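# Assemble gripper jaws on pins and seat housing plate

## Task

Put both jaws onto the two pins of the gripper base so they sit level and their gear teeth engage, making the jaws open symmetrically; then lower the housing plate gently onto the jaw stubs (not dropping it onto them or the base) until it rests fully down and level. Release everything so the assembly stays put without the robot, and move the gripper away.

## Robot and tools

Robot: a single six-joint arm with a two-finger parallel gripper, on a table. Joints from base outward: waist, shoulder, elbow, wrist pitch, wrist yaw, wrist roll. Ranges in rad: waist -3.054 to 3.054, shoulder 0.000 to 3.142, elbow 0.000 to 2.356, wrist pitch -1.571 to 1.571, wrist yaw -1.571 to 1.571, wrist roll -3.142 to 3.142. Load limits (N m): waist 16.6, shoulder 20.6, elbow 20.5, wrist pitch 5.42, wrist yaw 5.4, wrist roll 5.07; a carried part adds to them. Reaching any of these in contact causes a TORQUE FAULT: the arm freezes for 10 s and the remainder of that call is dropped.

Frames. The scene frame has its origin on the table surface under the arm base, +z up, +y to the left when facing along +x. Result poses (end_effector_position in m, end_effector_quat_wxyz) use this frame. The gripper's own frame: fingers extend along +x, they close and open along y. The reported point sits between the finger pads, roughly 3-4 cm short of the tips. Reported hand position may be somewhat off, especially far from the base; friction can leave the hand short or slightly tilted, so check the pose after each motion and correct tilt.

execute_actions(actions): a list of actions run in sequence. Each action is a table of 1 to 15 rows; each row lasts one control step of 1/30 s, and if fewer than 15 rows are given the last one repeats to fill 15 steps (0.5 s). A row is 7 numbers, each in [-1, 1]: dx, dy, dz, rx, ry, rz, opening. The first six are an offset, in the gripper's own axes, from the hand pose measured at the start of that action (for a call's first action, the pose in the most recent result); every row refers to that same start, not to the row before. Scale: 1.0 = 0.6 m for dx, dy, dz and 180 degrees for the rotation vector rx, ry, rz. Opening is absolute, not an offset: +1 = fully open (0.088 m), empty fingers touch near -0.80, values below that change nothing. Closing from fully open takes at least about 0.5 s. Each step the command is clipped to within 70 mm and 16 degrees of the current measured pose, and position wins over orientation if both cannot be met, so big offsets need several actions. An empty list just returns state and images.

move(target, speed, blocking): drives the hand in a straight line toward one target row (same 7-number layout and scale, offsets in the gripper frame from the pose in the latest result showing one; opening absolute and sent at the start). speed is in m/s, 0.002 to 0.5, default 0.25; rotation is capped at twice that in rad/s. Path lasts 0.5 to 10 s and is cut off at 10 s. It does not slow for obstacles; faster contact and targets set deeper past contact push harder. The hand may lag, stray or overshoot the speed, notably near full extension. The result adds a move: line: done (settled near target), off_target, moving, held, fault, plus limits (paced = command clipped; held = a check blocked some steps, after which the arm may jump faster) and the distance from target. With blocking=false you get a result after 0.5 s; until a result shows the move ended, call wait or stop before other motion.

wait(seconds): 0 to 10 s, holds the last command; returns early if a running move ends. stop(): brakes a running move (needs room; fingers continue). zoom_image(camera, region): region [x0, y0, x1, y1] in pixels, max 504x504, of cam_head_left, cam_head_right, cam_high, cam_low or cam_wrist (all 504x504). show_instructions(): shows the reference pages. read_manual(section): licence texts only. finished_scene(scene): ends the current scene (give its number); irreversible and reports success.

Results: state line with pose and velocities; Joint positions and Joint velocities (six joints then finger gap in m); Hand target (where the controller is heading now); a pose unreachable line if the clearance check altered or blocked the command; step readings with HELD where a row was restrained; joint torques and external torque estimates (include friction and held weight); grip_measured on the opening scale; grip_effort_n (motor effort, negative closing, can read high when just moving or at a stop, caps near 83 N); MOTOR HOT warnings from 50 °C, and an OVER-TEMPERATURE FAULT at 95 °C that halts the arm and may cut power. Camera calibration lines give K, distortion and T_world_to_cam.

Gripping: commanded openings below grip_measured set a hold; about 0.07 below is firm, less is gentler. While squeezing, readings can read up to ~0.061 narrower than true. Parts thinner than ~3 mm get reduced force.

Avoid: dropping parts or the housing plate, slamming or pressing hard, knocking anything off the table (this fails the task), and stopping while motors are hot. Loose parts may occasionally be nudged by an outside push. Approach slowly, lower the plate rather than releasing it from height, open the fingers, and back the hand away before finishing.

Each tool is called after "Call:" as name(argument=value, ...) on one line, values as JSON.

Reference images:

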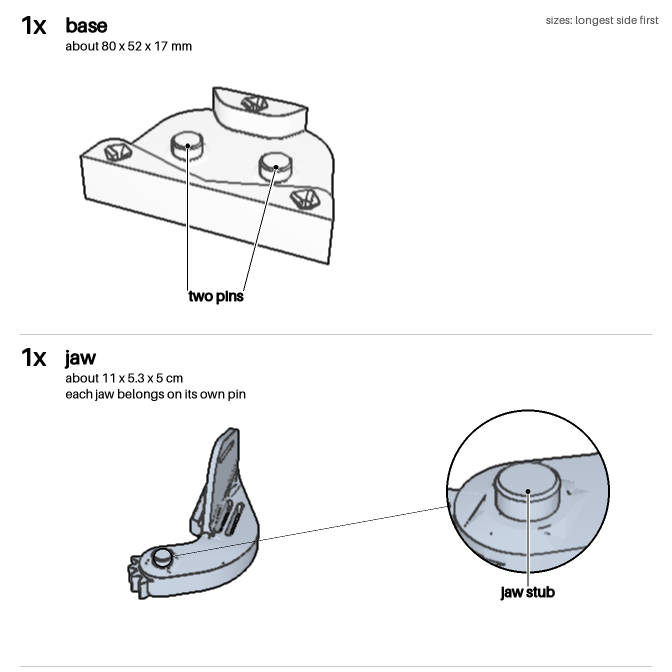

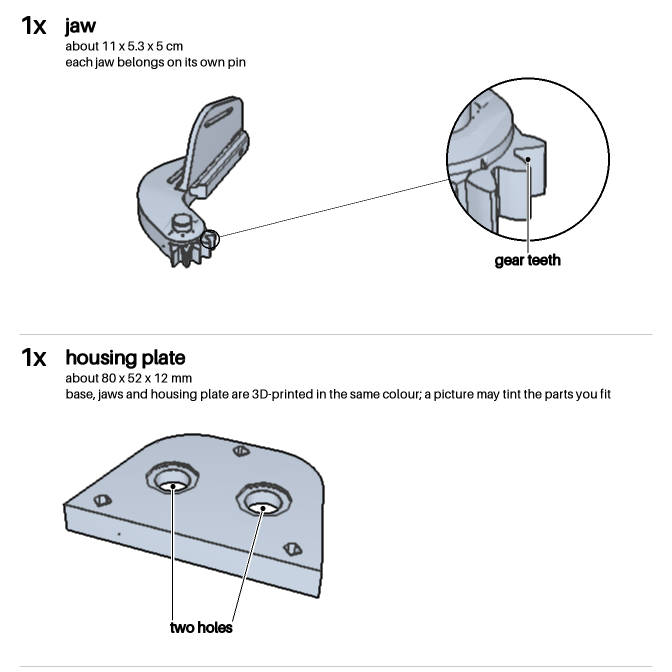

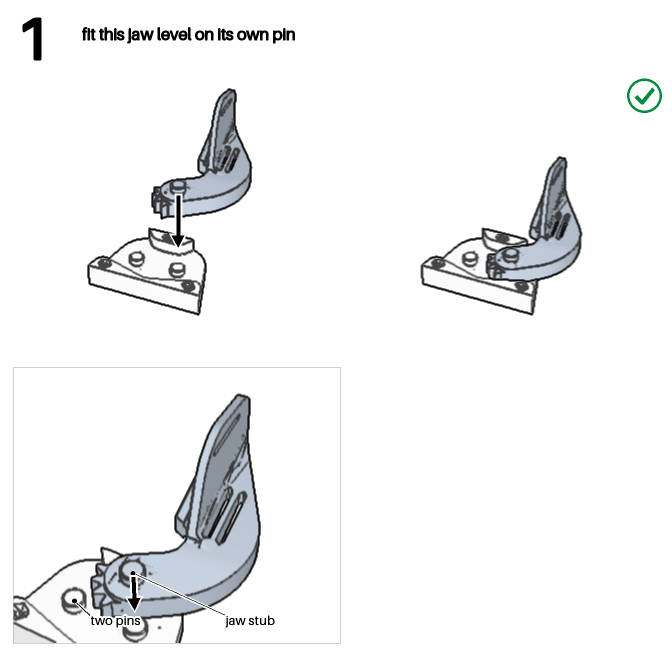

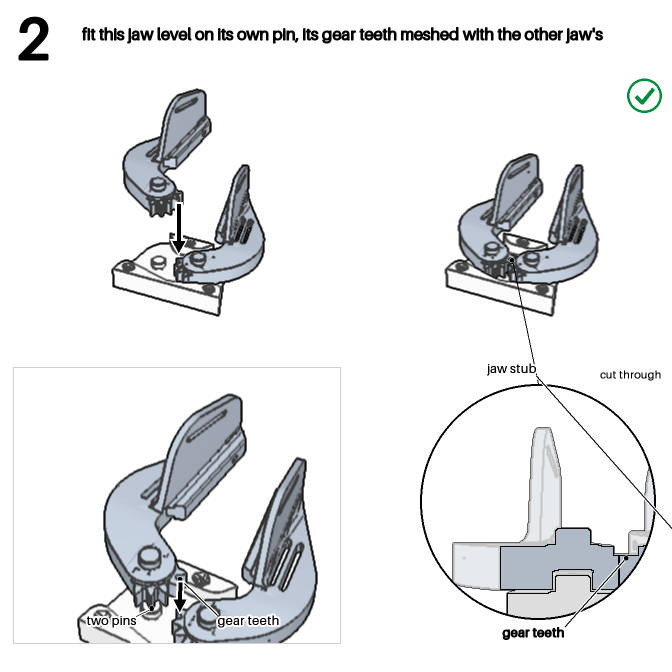

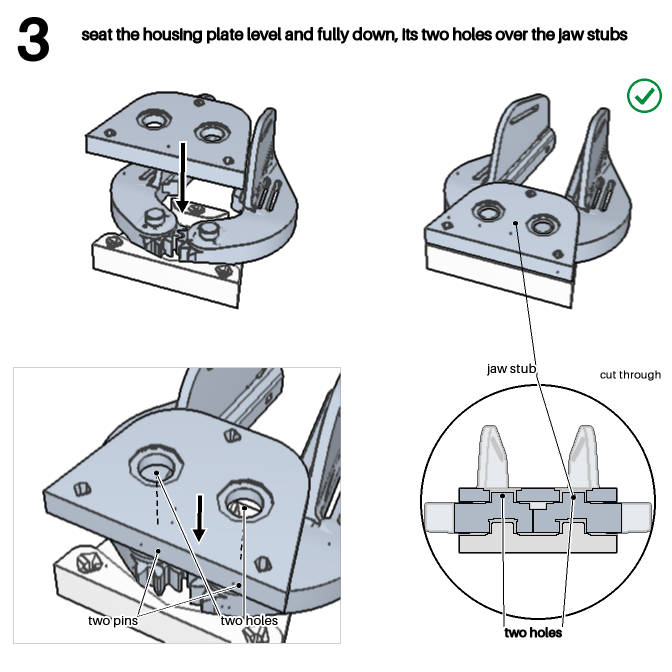

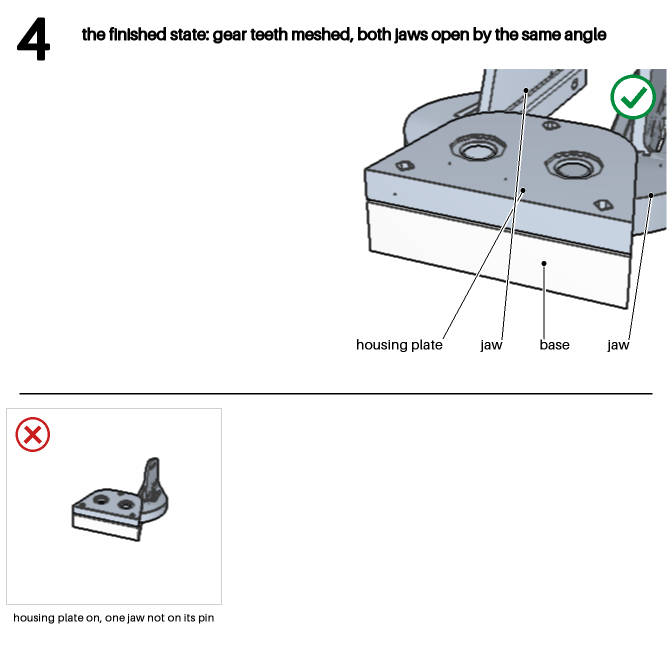

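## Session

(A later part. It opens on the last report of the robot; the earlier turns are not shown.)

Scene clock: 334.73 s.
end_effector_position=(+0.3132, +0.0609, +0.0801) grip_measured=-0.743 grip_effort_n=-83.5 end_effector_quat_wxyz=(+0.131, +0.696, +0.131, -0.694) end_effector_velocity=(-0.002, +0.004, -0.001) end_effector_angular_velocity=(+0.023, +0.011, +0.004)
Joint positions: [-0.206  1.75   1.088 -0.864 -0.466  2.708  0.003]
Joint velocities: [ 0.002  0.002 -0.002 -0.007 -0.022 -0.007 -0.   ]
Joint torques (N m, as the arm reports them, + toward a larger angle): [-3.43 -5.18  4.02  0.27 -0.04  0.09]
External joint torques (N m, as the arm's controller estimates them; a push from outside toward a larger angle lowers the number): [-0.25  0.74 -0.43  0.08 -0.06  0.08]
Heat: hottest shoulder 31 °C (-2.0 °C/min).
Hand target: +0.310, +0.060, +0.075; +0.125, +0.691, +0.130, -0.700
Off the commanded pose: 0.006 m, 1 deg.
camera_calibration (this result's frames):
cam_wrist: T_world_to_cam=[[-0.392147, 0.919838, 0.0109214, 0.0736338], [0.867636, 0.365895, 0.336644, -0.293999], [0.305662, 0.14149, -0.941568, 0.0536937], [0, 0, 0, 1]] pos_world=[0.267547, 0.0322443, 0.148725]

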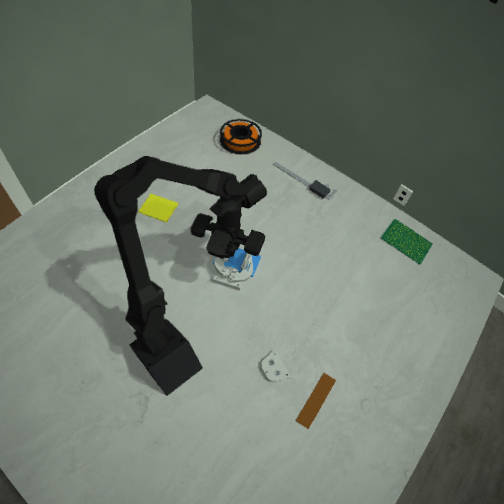

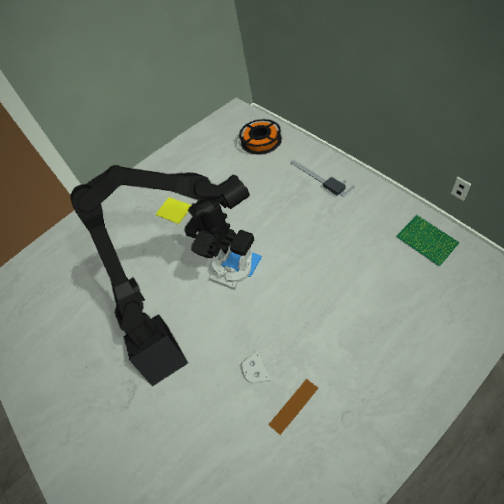

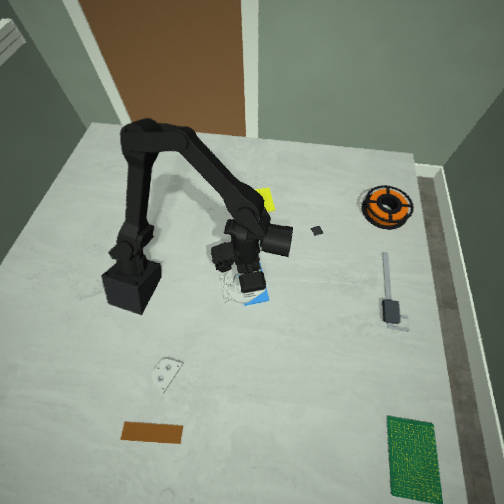

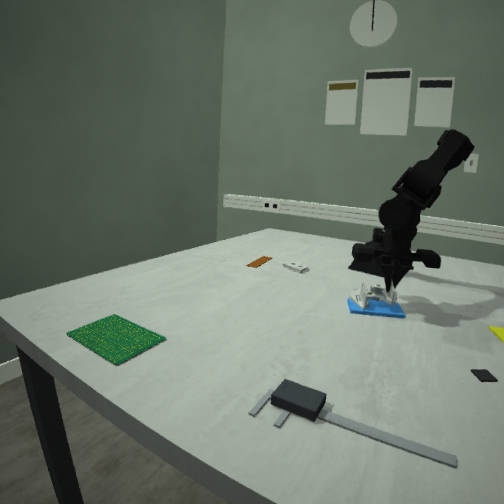

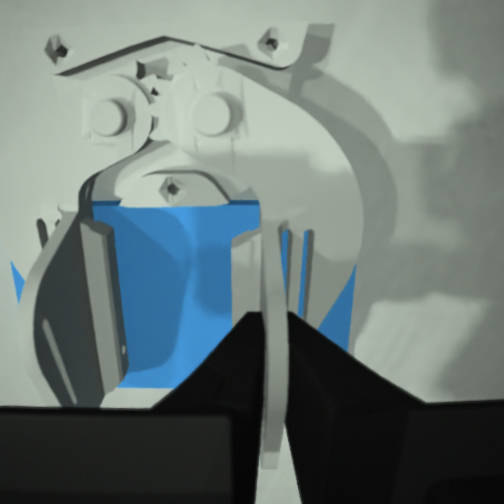

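Call:
execute_actions(actions=[[[0.0090,-0.0003,0.0058,0.003,-0.0046,-0.003,-0.82],[0.0096,-0.0003,0.0058,0.003,-0.0046,-0.003,-0.82],[0.0102,-0.0003,0.0058,0.003,-0.0046,-0.003,-0.82],[0.0108,-0.0003,0.0058,0.003,-0.0046,-0.003,-0.82],[0.0114,-0.0003,0.0058,0.003,-0.0046,-0.003,-0.82],[0.0120,-0.0003,0.0058,0.003,-0.0046,-0.003,-0.82],[0.0126,-0.0003,0.0058,0.003,-0.0046,-0.003,-0.82],[0.0132,-0.0003,0.0058,0.003,-0.0046,-0.003,-0.82],[0.0138,-0.0003,0.0058,0.003,-0.0046,-0.003,-0.82],[0.0144,-0.0003,0.0058,0.003,-0.0046,-0.003,-0.82],[0.0150,-0.0003,0.0058,0.003,-0.0046,-0.003,-0.82],[0.0155,-0.0003,0.0058,0.003,-0.0046,-0.003,-0.82]]])

Call:
zoom_image(camera="cam_wrist", region=[70,40,250,190])

Scene clock: 346.23 s.
end_effector_position=(+0.3129, +0.0610, +0.0759) grip_measured=-0.743 grip_effort_n=-83.5 end_effector_quat_wxyz=(+0.130, +0.695, +0.131, -0.695) end_effector_velocity=(-0.003, +0.002, -0.005) end_effector_angular_velocity=(+0.023, +0.011, +0.004)
Joint positions: [-0.2    1.756  1.079 -0.846 -0.466  2.715  0.003]
Joint velocities: [ 0.002  0.007 -0.012  0.007 -0.022 -0.007 -0.   ]
Joint torques (N m, as the arm reports them, + toward a larger angle): [-3.49 -5.27  4.03  0.29 -0.05  0.08]
External joint torques (N m, as the arm's controller estimates them; a push from outside toward a larger angle lowers the number): [-0.24  0.75 -0.45  0.08 -0.09  0.08]
Heat: hottest shoulder 31 °C (-2.0 °C/min).
Hand target: +0.310, +0.060, +0.071; +0.125, +0.690, +0.130, -0.701
Off the commanded pose: 0.006 m, 1 deg.
Step readings (end_effector_position):
0: (+0.3132, +0.0609, +0.0801)
1: (+0.3131, +0.0609, +0.0801)
2: (+0.3131, +0.0610, +0.0799)
4: (+0.3132, +0.0610, +0.0795)
8: (+0.3131, +0.0609, +0.0781)
15: end_effector_position above
camera_calibration (this result's frames):
cam_wrist: T_world_to_cam=[[-0.39174, 0.920003, 0.0115807, 0.0732894], [0.868079, 0.365401, 0.336038, -0.292454], [0.304924, 0.141692, -0.941777, 0.0499999], [0, 0, 0, 1]] pos_world=[0.267337, 0.0323517, 0.144516]

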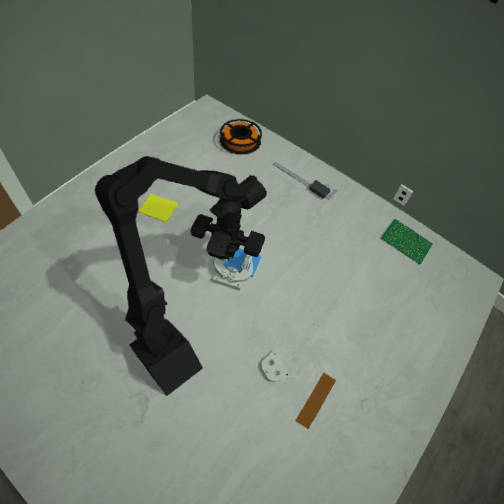

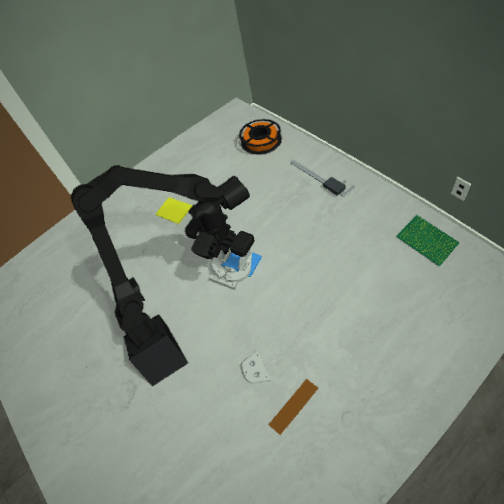

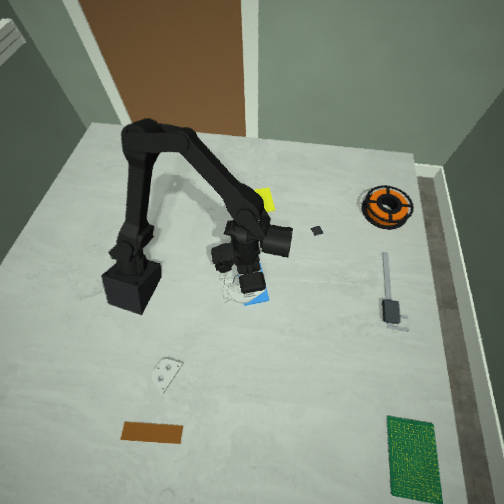

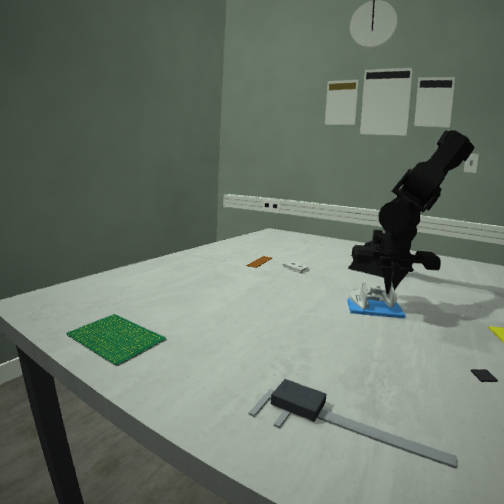

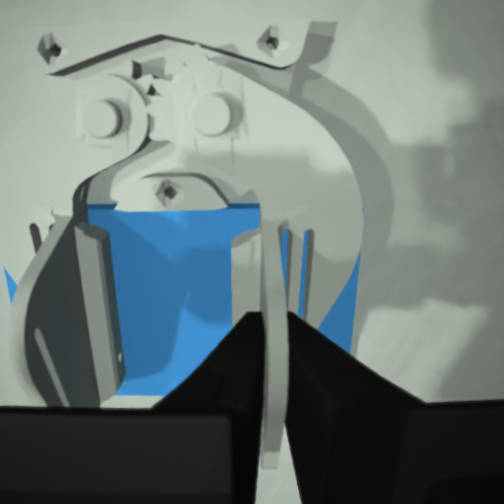

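Region (70, 40, 250, 190) of cam_wrist's 504x504 image, scaled by 2.800, with more detail than that image has.

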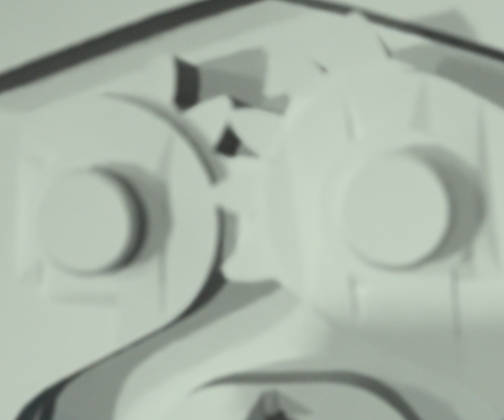

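Call:
execute_actions(actions=[[[0.0086,0,0.0042,0.003,-0.0046,-0.003,-0.82],[0.0089,0,0.0042,0.003,-0.0046,-0.003,-0.82],[0.0092,0,0.0042,0.003,-0.0046,-0.003,-0.82],[0.0095,0,0.0042,0.003,-0.0046,-0.003,-0.82],[0.0098,0,0.0042,0.003,-0.0046,-0.003,-0.82],[0.0101,0,0.0042,0.003,-0.0046,-0.003,-0.82],[0.0104,0,0.0042,0.003,-0.0046,-0.003,-0.82],[0.0108,0,0.0042,0.003,-0.0046,-0.003,-0.82],[0.0112,0,0.0042,0.003,-0.0046,-0.003,-0.82],[0.0116,0,0.0042,0.003,-0.0046,-0.003,-0.82],[0.0120,0,0.0042,0.003,-0.0046,-0.003,-0.82],[0.0124,0,0.0042,0.003,-0.0046,-0.003,-0.82],[0.0128,0,0.0042,0.003,-0.0046,-0.003,-0.82]]])

Call:
zoom_image(camera="cam_wrist", region=[70,40,250,190])

Scene clock: 356.63 s.
end_effector_position=(+0.3138, +0.0613, +0.0736) grip_measured=-0.743 grip_effort_n=-83.5 end_effector_quat_wxyz=(+0.130, +0.695, +0.131, -0.694) end_effector_velocity=(-0.007, -0.000, -0.007) end_effector_angular_velocity=(-0.005, +0.034, +0.004)
Joint positions: [-0.196  1.762  1.078 -0.837 -0.467  2.72   0.003]
Joint velocities: [ 0.012  0.012 -0.012 -0.007  0.007 -0.007  0.   ]
Joint torques (N m, as the arm reports them, + toward a larger angle): [-3.44 -5.23  4.03  0.3  -0.05  0.07]
External joint torques (N m, as the arm's controller estimates them; a push from outside toward a larger angle lowers the number): [-0.14  0.82 -0.42  0.11 -0.1   0.07]
Heat: hottest shoulder 31 °C (-2.0 °C/min).
Hand target: +0.310, +0.060, +0.068; +0.124, +0.690, +0.130, -0.701
Off the commanded pose: 0.006 m, 1 deg.
Step readings (end_effector_position):
0: (+0.3131, +0.0611, +0.0757)
1: (+0.3130, +0.0610, +0.0756)
2: (+0.3130, +0.0610, +0.0755)
4: (+0.3129, +0.0610, +0.0750)
8: (+0.3130, +0.0610, +0.0746)
15: end_effector_position above
camera_calibration (this result's frames):
cam_wrist: T_world_to_cam=[[-0.39122, 0.920218, 0.0120395, 0.073207], [0.868222, 0.364713, 0.336413, -0.292582], [0.305183, 0.142065, -0.941637, 0.0473616], [0, 0, 0, 1]] pos_world=[0.268212, 0.0326136, 0.142145]

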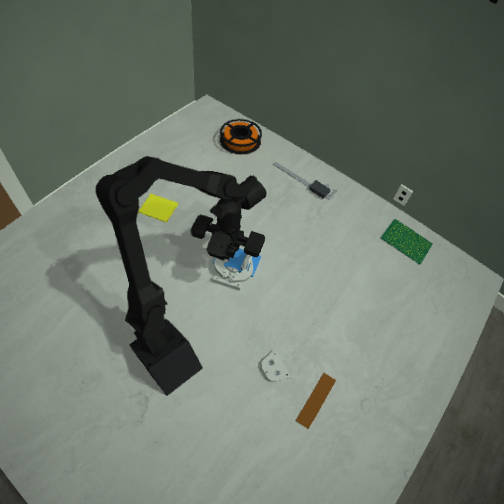

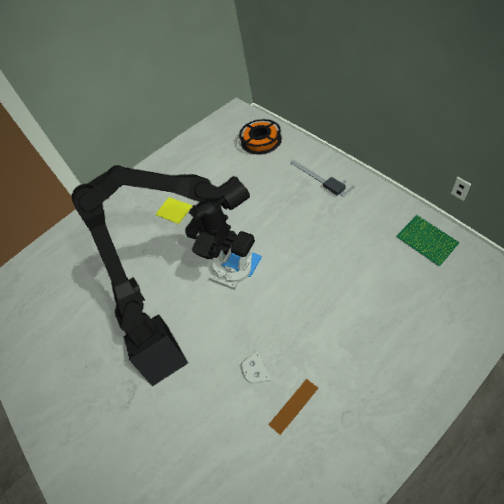

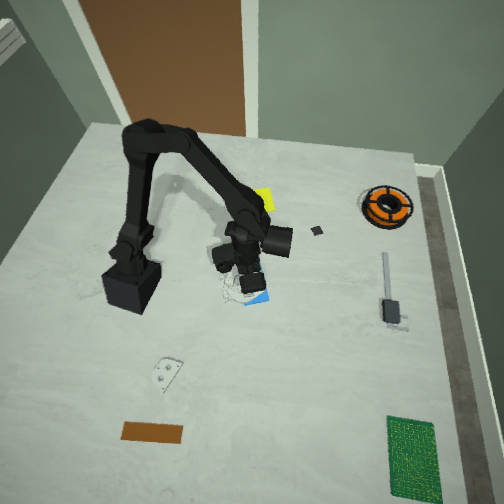

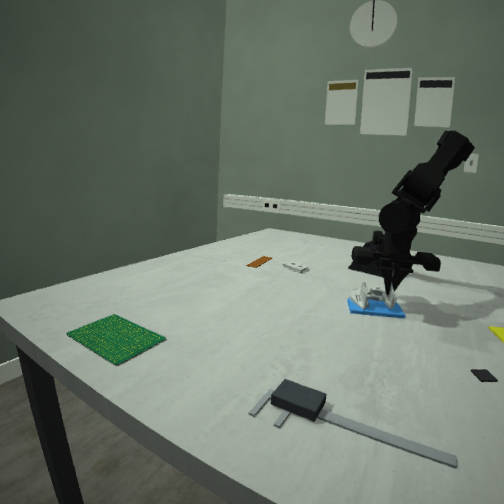

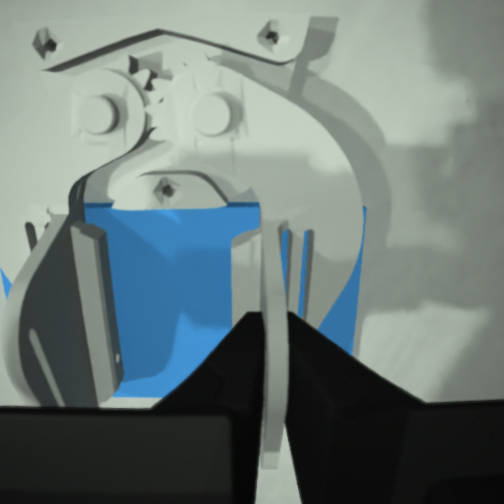

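Region (70, 40, 250, 190) of cam_wrist's 504x504 image, scaled by 2.800, with more detail than that image has.

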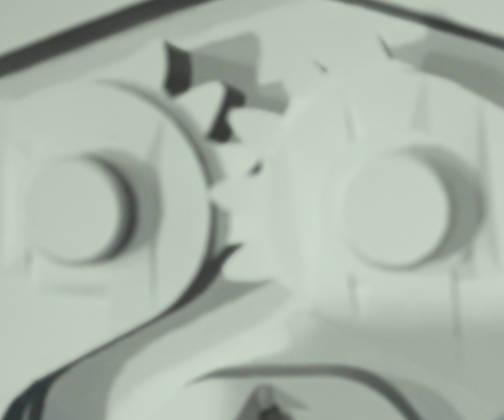

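Call:
execute_actions(actions=[])

Call:
zoom_image(camera="cam_wrist", region=[70,40,250,190])

Scene clock: 358.47 s.
end_effector_position=(+0.3138, +0.0614, +0.0731) grip_measured=-0.743 grip_effort_n=-83.5 end_effector_quat_wxyz=(+0.130, +0.695, +0.131, -0.695) end_effector_velocity=(-0.002, +0.001, +0.000) end_effector_angular_velocity=(+0.007, +0.005, +0.002)
Joint positions: [-0.195  1.762  1.077 -0.835 -0.467  2.721  0.003]
Joint velocities: [-0.002 -0.002 -0.002 -0.007 -0.007 -0.007  0.   ]
Joint torques (N m, as the arm reports them, + toward a larger angle): [-3.46 -5.23  3.96  0.28 -0.05  0.08]
External joint torques (N m, as the arm's controller estimates them; a push from outside toward a larger angle lowers the number): [-0.22  0.76 -0.45  0.08 -0.09  0.08]
Heat: hottest shoulder 31 °C (-2.0 °C/min).
Hand target: +0.310, +0.060, +0.068; +0.125, +0.690, +0.130, -0.701
Off the commanded pose: 0.006 m, 1 deg.
camera_calibration (this result's frames):
cam_wrist: T_world_to_cam=[[-0.391492, 0.9201, 0.0122234, 0.0732407], [0.868227, 0.364955, 0.336138, -0.29241], [0.30482, 0.142208, -0.941733, 0.0470564], [0, 0, 0, 1]] pos_world=[0.268208, 0.0326357, 0.141709]

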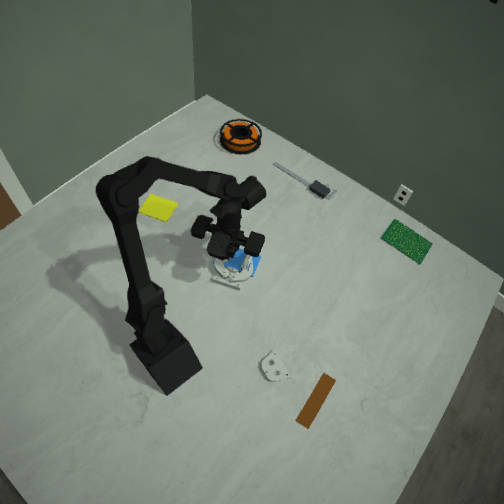

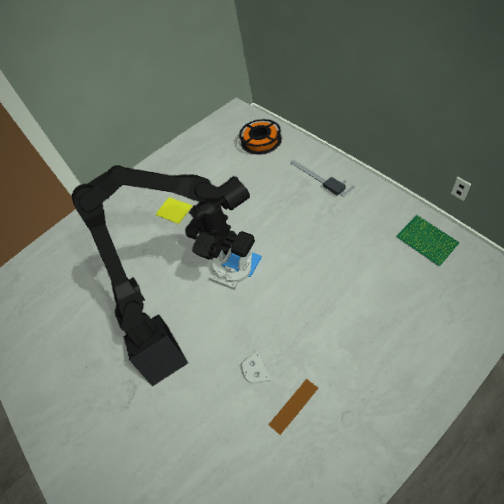

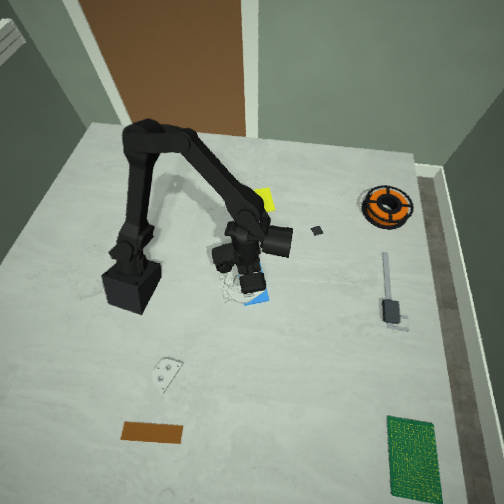

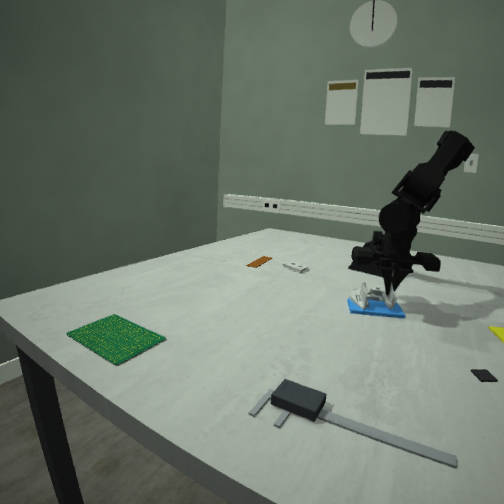

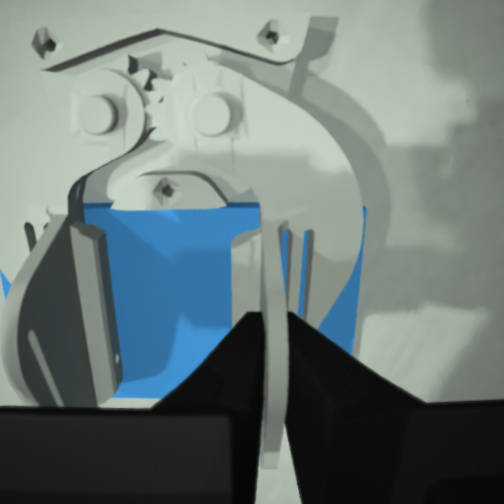

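Region (70, 40, 250, 190) of cam_wrist's 504x504 image, scaled by 2.800, with more detail than that image has.

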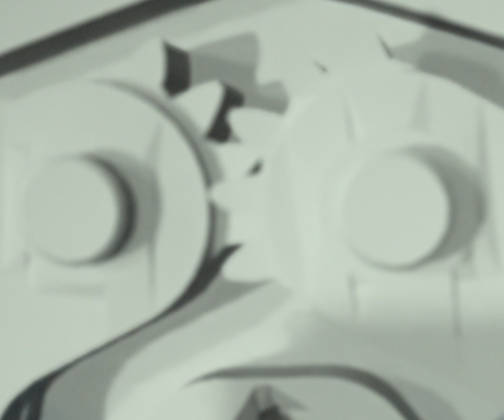

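Call:
execute_actions(actions=[[[0.0086,0.0002,0.0060,0.003,-0.0046,-0.003,-0.82],[0.0090,0.0002,0.0062,0.003,-0.0046,-0.003,-0.82],[0.0094,0.0002,0.0064,0.003,-0.0046,-0.003,-0.82],[0.0098,0.0002,0.0065,0.003,-0.0046,-0.003,-0.82],[0.0102,0.0002,0.0065,0.003,-0.0046,-0.003,-0.82],[0.0106,0.0002,0.0065,0.003,-0.0046,-0.003,-0.82],[0.0110,0.0002,0.0065,0.003,-0.0046,-0.003,-0.82],[0.0114,0.0002,0.0065,0.003,-0.0046,-0.003,-0.82],[0.0118,0.0002,0.0065,0.003,-0.0046,-0.003,-0.82],[0.0122,0.0002,0.0065,0.003,-0.0046,-0.003,-0.82],[0.0126,0.0002,0.0065,0.003,-0.0046,-0.003,-0.82],[0.0130,0.0002,0.0065,0.003,-0.0046,-0.003,-0.82]]])

Call:
zoom_image(camera="cam_wrist", region=[70,40,250,190])

Scene clock: 362.30 s.
end_effector_position=(+0.3137, +0.0613, +0.0705) grip_measured=-0.743 grip_effort_n=-83.5 end_effector_quat_wxyz=(+0.130, +0.696, +0.132, -0.694) end_effector_velocity=(-0.001, -0.001, -0.002) end_effector_angular_velocity=(+0.007, +0.001, -0.011)
Joint positions: [-0.191  1.766  1.071 -0.823 -0.467  2.724  0.003]
Joint velocities: [-0.002  0.002 -0.007  0.007 -0.007  0.007 -0.   ]
Joint torques (N m, as the arm reports them, + toward a larger angle): [-3.54 -5.24  3.93  0.25 -0.06  0.07]
External joint torques (N m, as the arm's controller estimates them; a push from outside toward a larger angle lowers the number): [-0.24  0.83 -0.47  0.06 -0.09  0.07]
Heat: hottest shoulder 31 °C (-1.0 °C/min).
Hand target: +0.310, +0.060, +0.065; +0.125, +0.690, +0.130, -0.701
Off the commanded pose: 0.006 m, 1 deg.
Step readings (end_effector_position):
0: (+0.3138, +0.0614, +0.0731)
1: (+0.3138, +0.0614, +0.0731)
2: (+0.3137, +0.0613, +0.0729)
4: (+0.3137, +0.0612, +0.0727)
8: (+0.3136, +0.0612, +0.0719)
15: end_effector_position above
camera_calibration (this result's frames):
cam_wrist: T_world_to_cam=[[-0.392455, 0.919686, 0.012506, 0.0736067], [0.86767, 0.365678, 0.336792, -0.291337], [0.30517, 0.143027, -0.941496, 0.0444503], [0, 0, 0, 1]] pos_world=[0.268107, 0.0324829, 0.139049]

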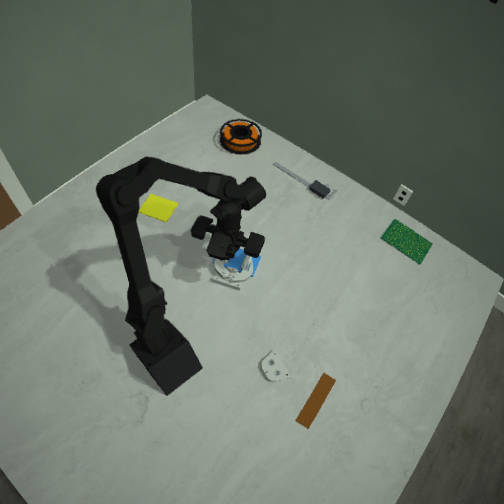

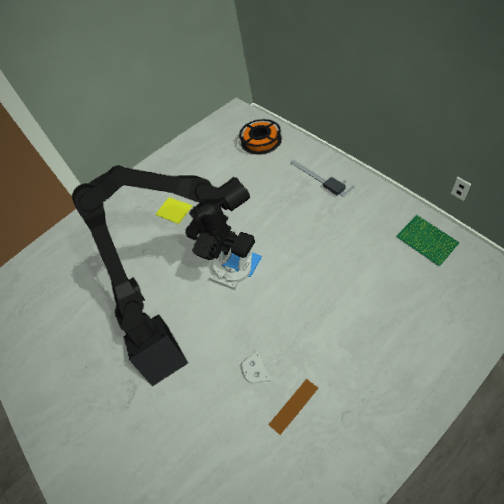

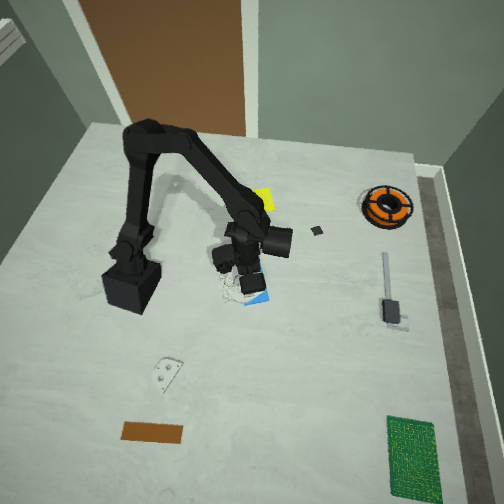

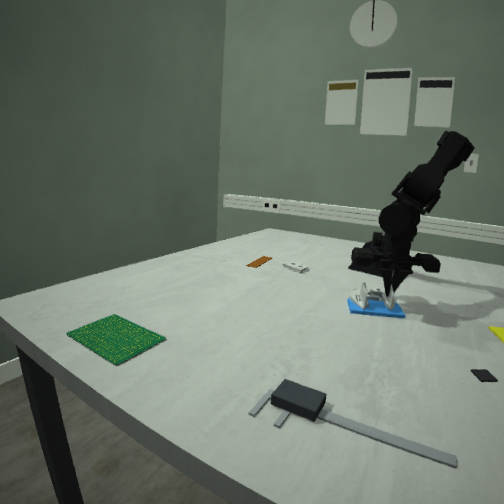

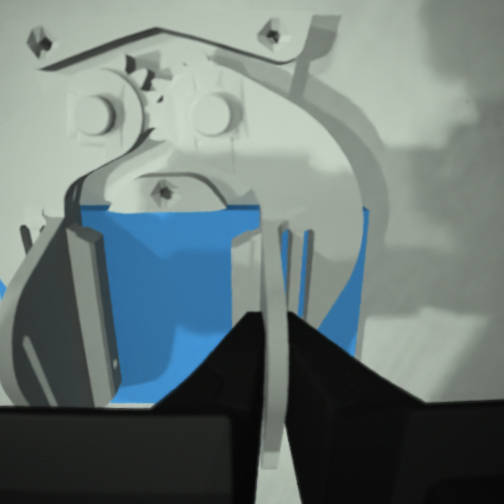

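Region (70, 40, 250, 190) of cam_wrist's 504x504 image, scaled by 2.800, with more detail than that image has.

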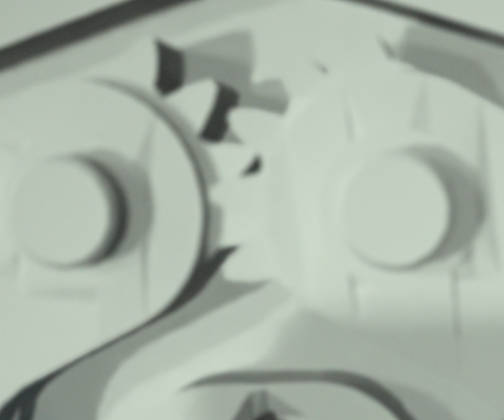

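Call:
execute_actions(actions=[[[0.0090,0.0002,0.0066,0.003,-0.0046,-0.003,-0.82],[0.0095,0.0002,0.0067,0.003,-0.0046,-0.003,-0.82],[0.0100,0.0002,0.0067,0.003,-0.0046,-0.003,-0.82],[0.0105,0.0002,0.0067,0.003,-0.0046,-0.003,-0.82],[0.0110,0.0002,0.0067,0.003,-0.0046,-0.003,-0.82],[0.0115,0.0002,0.0067,0.003,-0.0046,-0.003,-0.82],[0.0120,0.0002,0.0067,0.003,-0.0046,-0.003,-0.82],[0.0125,0.0002,0.0067,0.003,-0.0046,-0.003,-0.82],[0.0130,0.0002,0.0067,0.003,-0.0046,-0.003,-0.82],[0.0135,0.0002,0.0067,0.003,-0.0046,-0.003,-0.82],[0.0140,0.0002,0.0067,0.003,-0.0046,-0.003,-0.82],[0.0145,0.0002,0.0067,0.003,-0.0046,-0.003,-0.82],[0.0150,0.0002,0.0067,0.003,-0.0046,-0.003,-0.82],[0.0155,0.0002,0.0067,0.003,-0.0046,-0.003,-0.82],[0.0155,0.0002,0.0067,0.003,-0.0046,-0.003,-0.82]]])

Call:
zoom_image(camera="cam_wrist", region=[60,40,250,190])

Scene clock: 367.50 s.
end_effector_position=(+0.3134, +0.0610, +0.0666) grip_measured=-0.743 grip_effort_n=-83.5 end_effector_quat_wxyz=(+0.130, +0.696, +0.132, -0.694) end_effector_velocity=(-0.000, +0.002, -0.004) end_effector_angular_velocity=(+0.008, -0.004, +0.017)
Joint positions: [-0.187  1.771  1.061 -0.806 -0.467  2.729  0.003]
Joint velocities: [ 0.007  0.002 -0.012  0.022 -0.007 -0.007 -0.   ]
Joint torques (N m, as the arm reports them, + toward a larger angle): [-3.44 -5.25  3.93  0.27 -0.06  0.08]
External joint torques (N m, as the arm's controller estimates them; a push from outside toward a larger angle lowers the number): [-0.18  0.87 -0.49  0.07 -0.09  0.08]
Heat: hottest shoulder 31 °C (-1.0 °C/min).
Hand target: +0.310, +0.060, +0.061; +0.124, +0.690, +0.131, -0.701
Off the commanded pose: 0.007 m, 1 deg.
Step readings (end_effector_position):
0: (+0.3137, +0.0612, +0.0703)
1: (+0.3136, +0.0612, +0.0702)
2: (+0.3136, +0.0611, +0.0702)
4: (+0.3135, +0.0611, +0.0698)
8: (+0.3133, +0.0610, +0.0687)
15: end_effector_position above
camera_calibration (this result's frames):
cam_wrist: T_world_to_cam=[[-0.392596, 0.919618, 0.0130783, 0.0737868], [0.867609, 0.3656, 0.337032, -0.289634], [0.305159, 0.143664, -0.941402, 0.0409288], [0, 0, 0, 1]] pos_world=[0.267768, 0.0321547, 0.135181]

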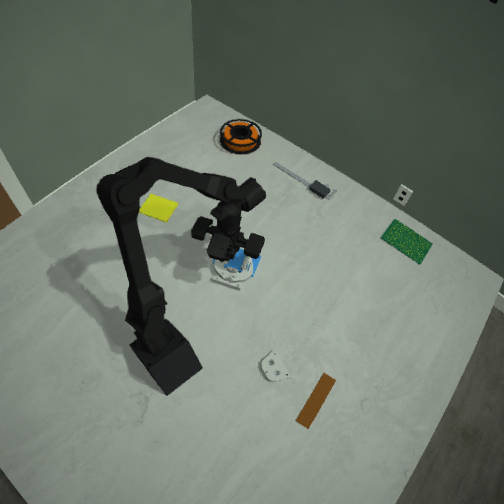

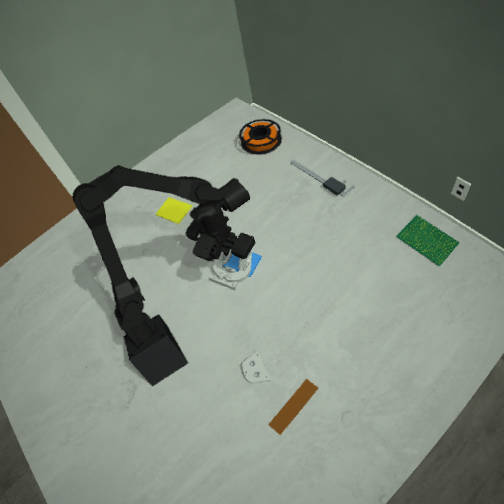

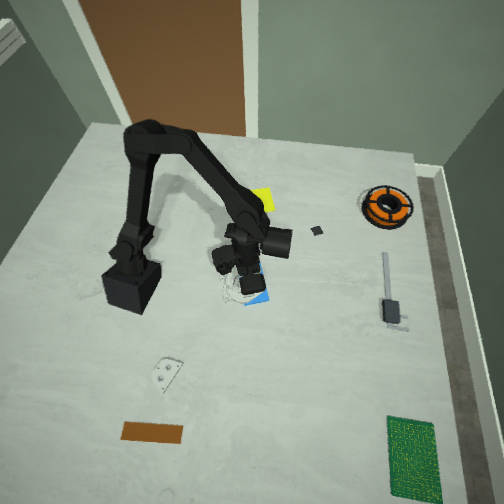

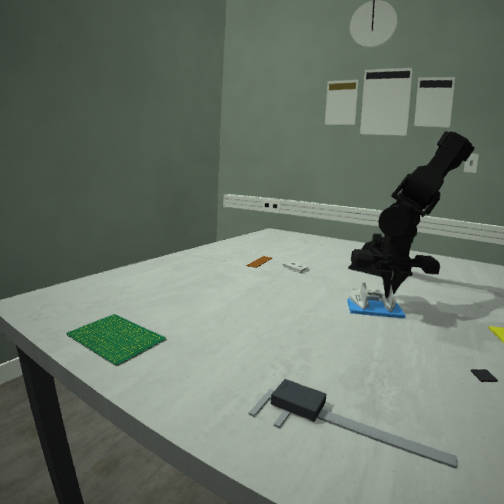

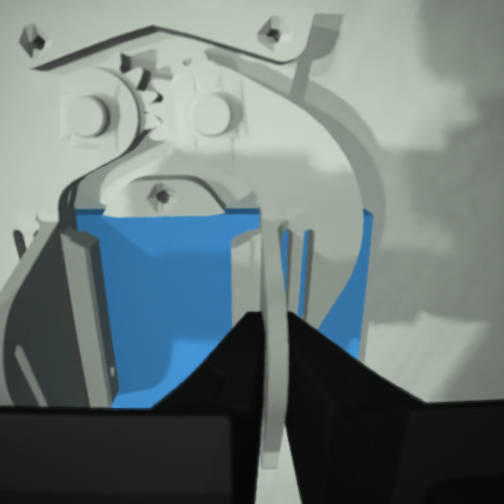

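Region (60, 40, 250, 190) of cam_wrist's 504x504 image, scaled by 2.653, with more detail than that image has; it fills the top 398 rows of this view, and the rest is white.

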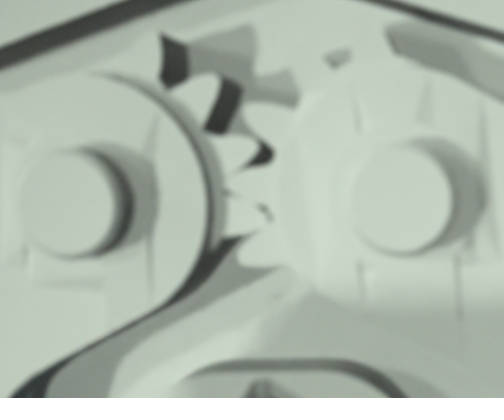

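Call:
execute_actions(actions=[[[0.0095,0,0.0061,0.003,-0.0046,-0.003,-0.82],[0.0099,0,0.0061,0.003,-0.0046,-0.003,-0.82],[0.0103,0,0.0061,0.003,-0.0046,-0.003,-0.82],[0.0107,0,0.0061,0.003,-0.0046,-0.003,-0.82],[0.0111,0,0.0061,0.003,-0.0046,-0.003,-0.82],[0.0115,0,0.0061,0.003,-0.0046,-0.003,-0.82],[0.0119,0,0.0061,0.003,-0.0046,-0.003,-0.82],[0.0123,0,0.0061,0.003,-0.0046,-0.003,-0.82],[0.0127,0,0.0061,0.003,-0.0046,-0.003,-0.82],[0.0131,0,0.0061,0.003,-0.0046,-0.003,-0.82],[0.0135,0,0.0061,0.003,-0.0046,-0.003,-0.82],[0.0138,0,0.0061,0.003,-0.0046,-0.003,-0.82]]])

Call:
zoom_image(camera="cam_wrist", region=[60,40,250,190])

Scene clock: 370.03 s.
end_effector_position=(+0.3138, +0.0606, +0.0654) grip_measured=-0.743 grip_effort_n=-83.5 end_effector_quat_wxyz=(+0.129, +0.697, +0.131, -0.693) end_effector_velocity=(-0.003, +0.003, +0.001) end_effector_angular_velocity=(+0.022, +0.005, +0.002)
Joint positions: [-0.186  1.772  1.056 -0.795 -0.468  2.733  0.003]
Joint velocities: [-0.002 -0.007 -0.007 -0.007 -0.022 -0.007 -0.   ]
Joint torques (N m, as the arm reports them, + toward a larger angle): [-3.08 -4.62  3.74  0.51 -0.04  0.09]
External joint torques (N m, as the arm's controller estimates them; a push from outside toward a larger angle lowers the number): [ 0.2   1.45 -0.63  0.3  -0.07  0.09]
Heat: hottest shoulder 31 °C (-1.0 °C/min).
Hand target: +0.310, +0.060, +0.059; +0.124, +0.691, +0.131, -0.700
Off the commanded pose: 0.008 m, 1 deg.
Step readings (end_effector_position):
0: (+0.3133, +0.0610, +0.0662)
1: (+0.3133, +0.0609, +0.0662)
2: (+0.3134, +0.0609, +0.0662)
4: (+0.3133, +0.0608, +0.0660)
8: (+0.3133, +0.0607, +0.0657)
15: end_effector_position above
camera_calibration (this result's frames):
cam_wrist: T_world_to_cam=[[-0.390798, 0.920398, 0.0119775, 0.0737791], [0.866894, 0.363643, 0.340968, -0.289377], [0.30947, 0.143633, -0.939999, 0.0382711], [0, 0, 0, 1]] pos_world=[0.267848, 0.0318267, 0.133759]

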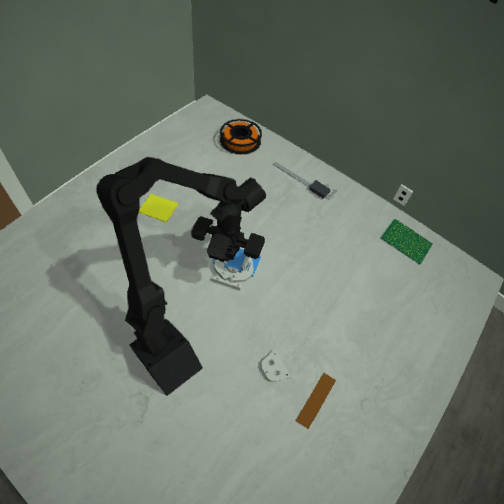

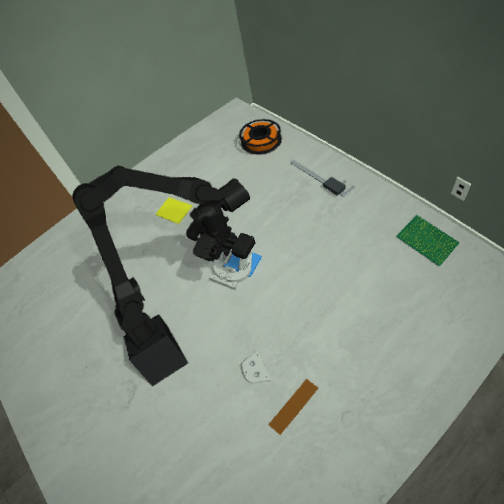

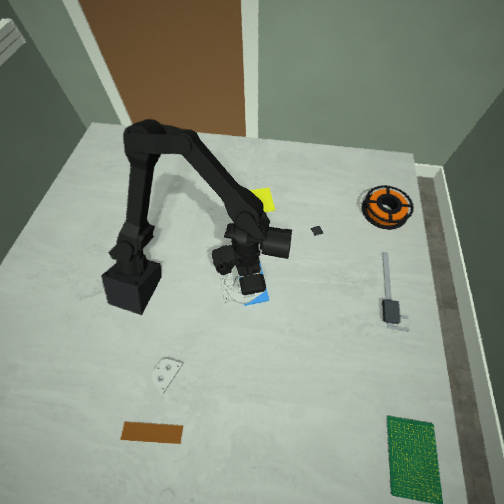

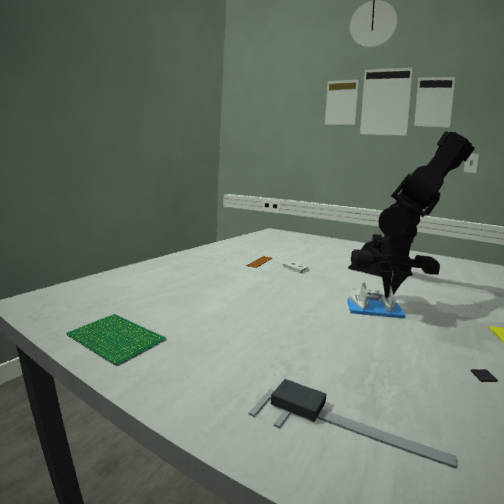

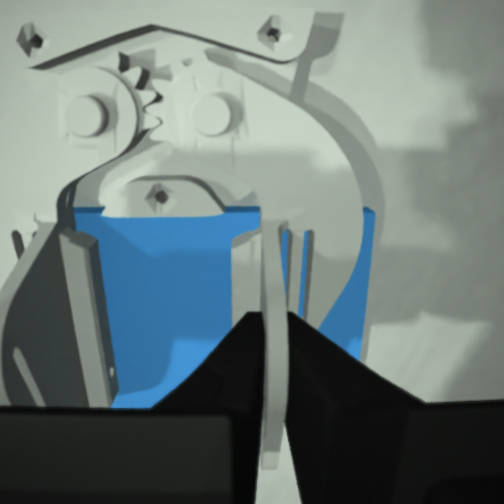

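Region (60, 40, 250, 190) of cam_wrist's 504x504 image, scaled by 2.653, with more detail than that image has; it fills the top 398 rows of this view, and the rest is white.

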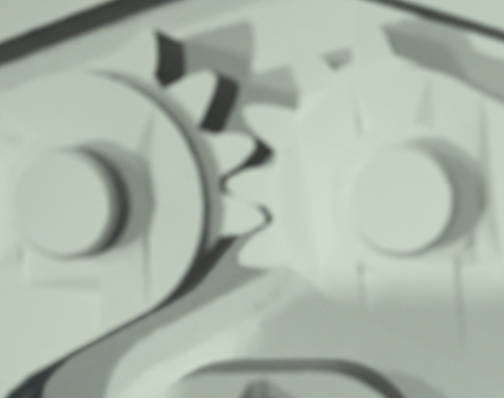

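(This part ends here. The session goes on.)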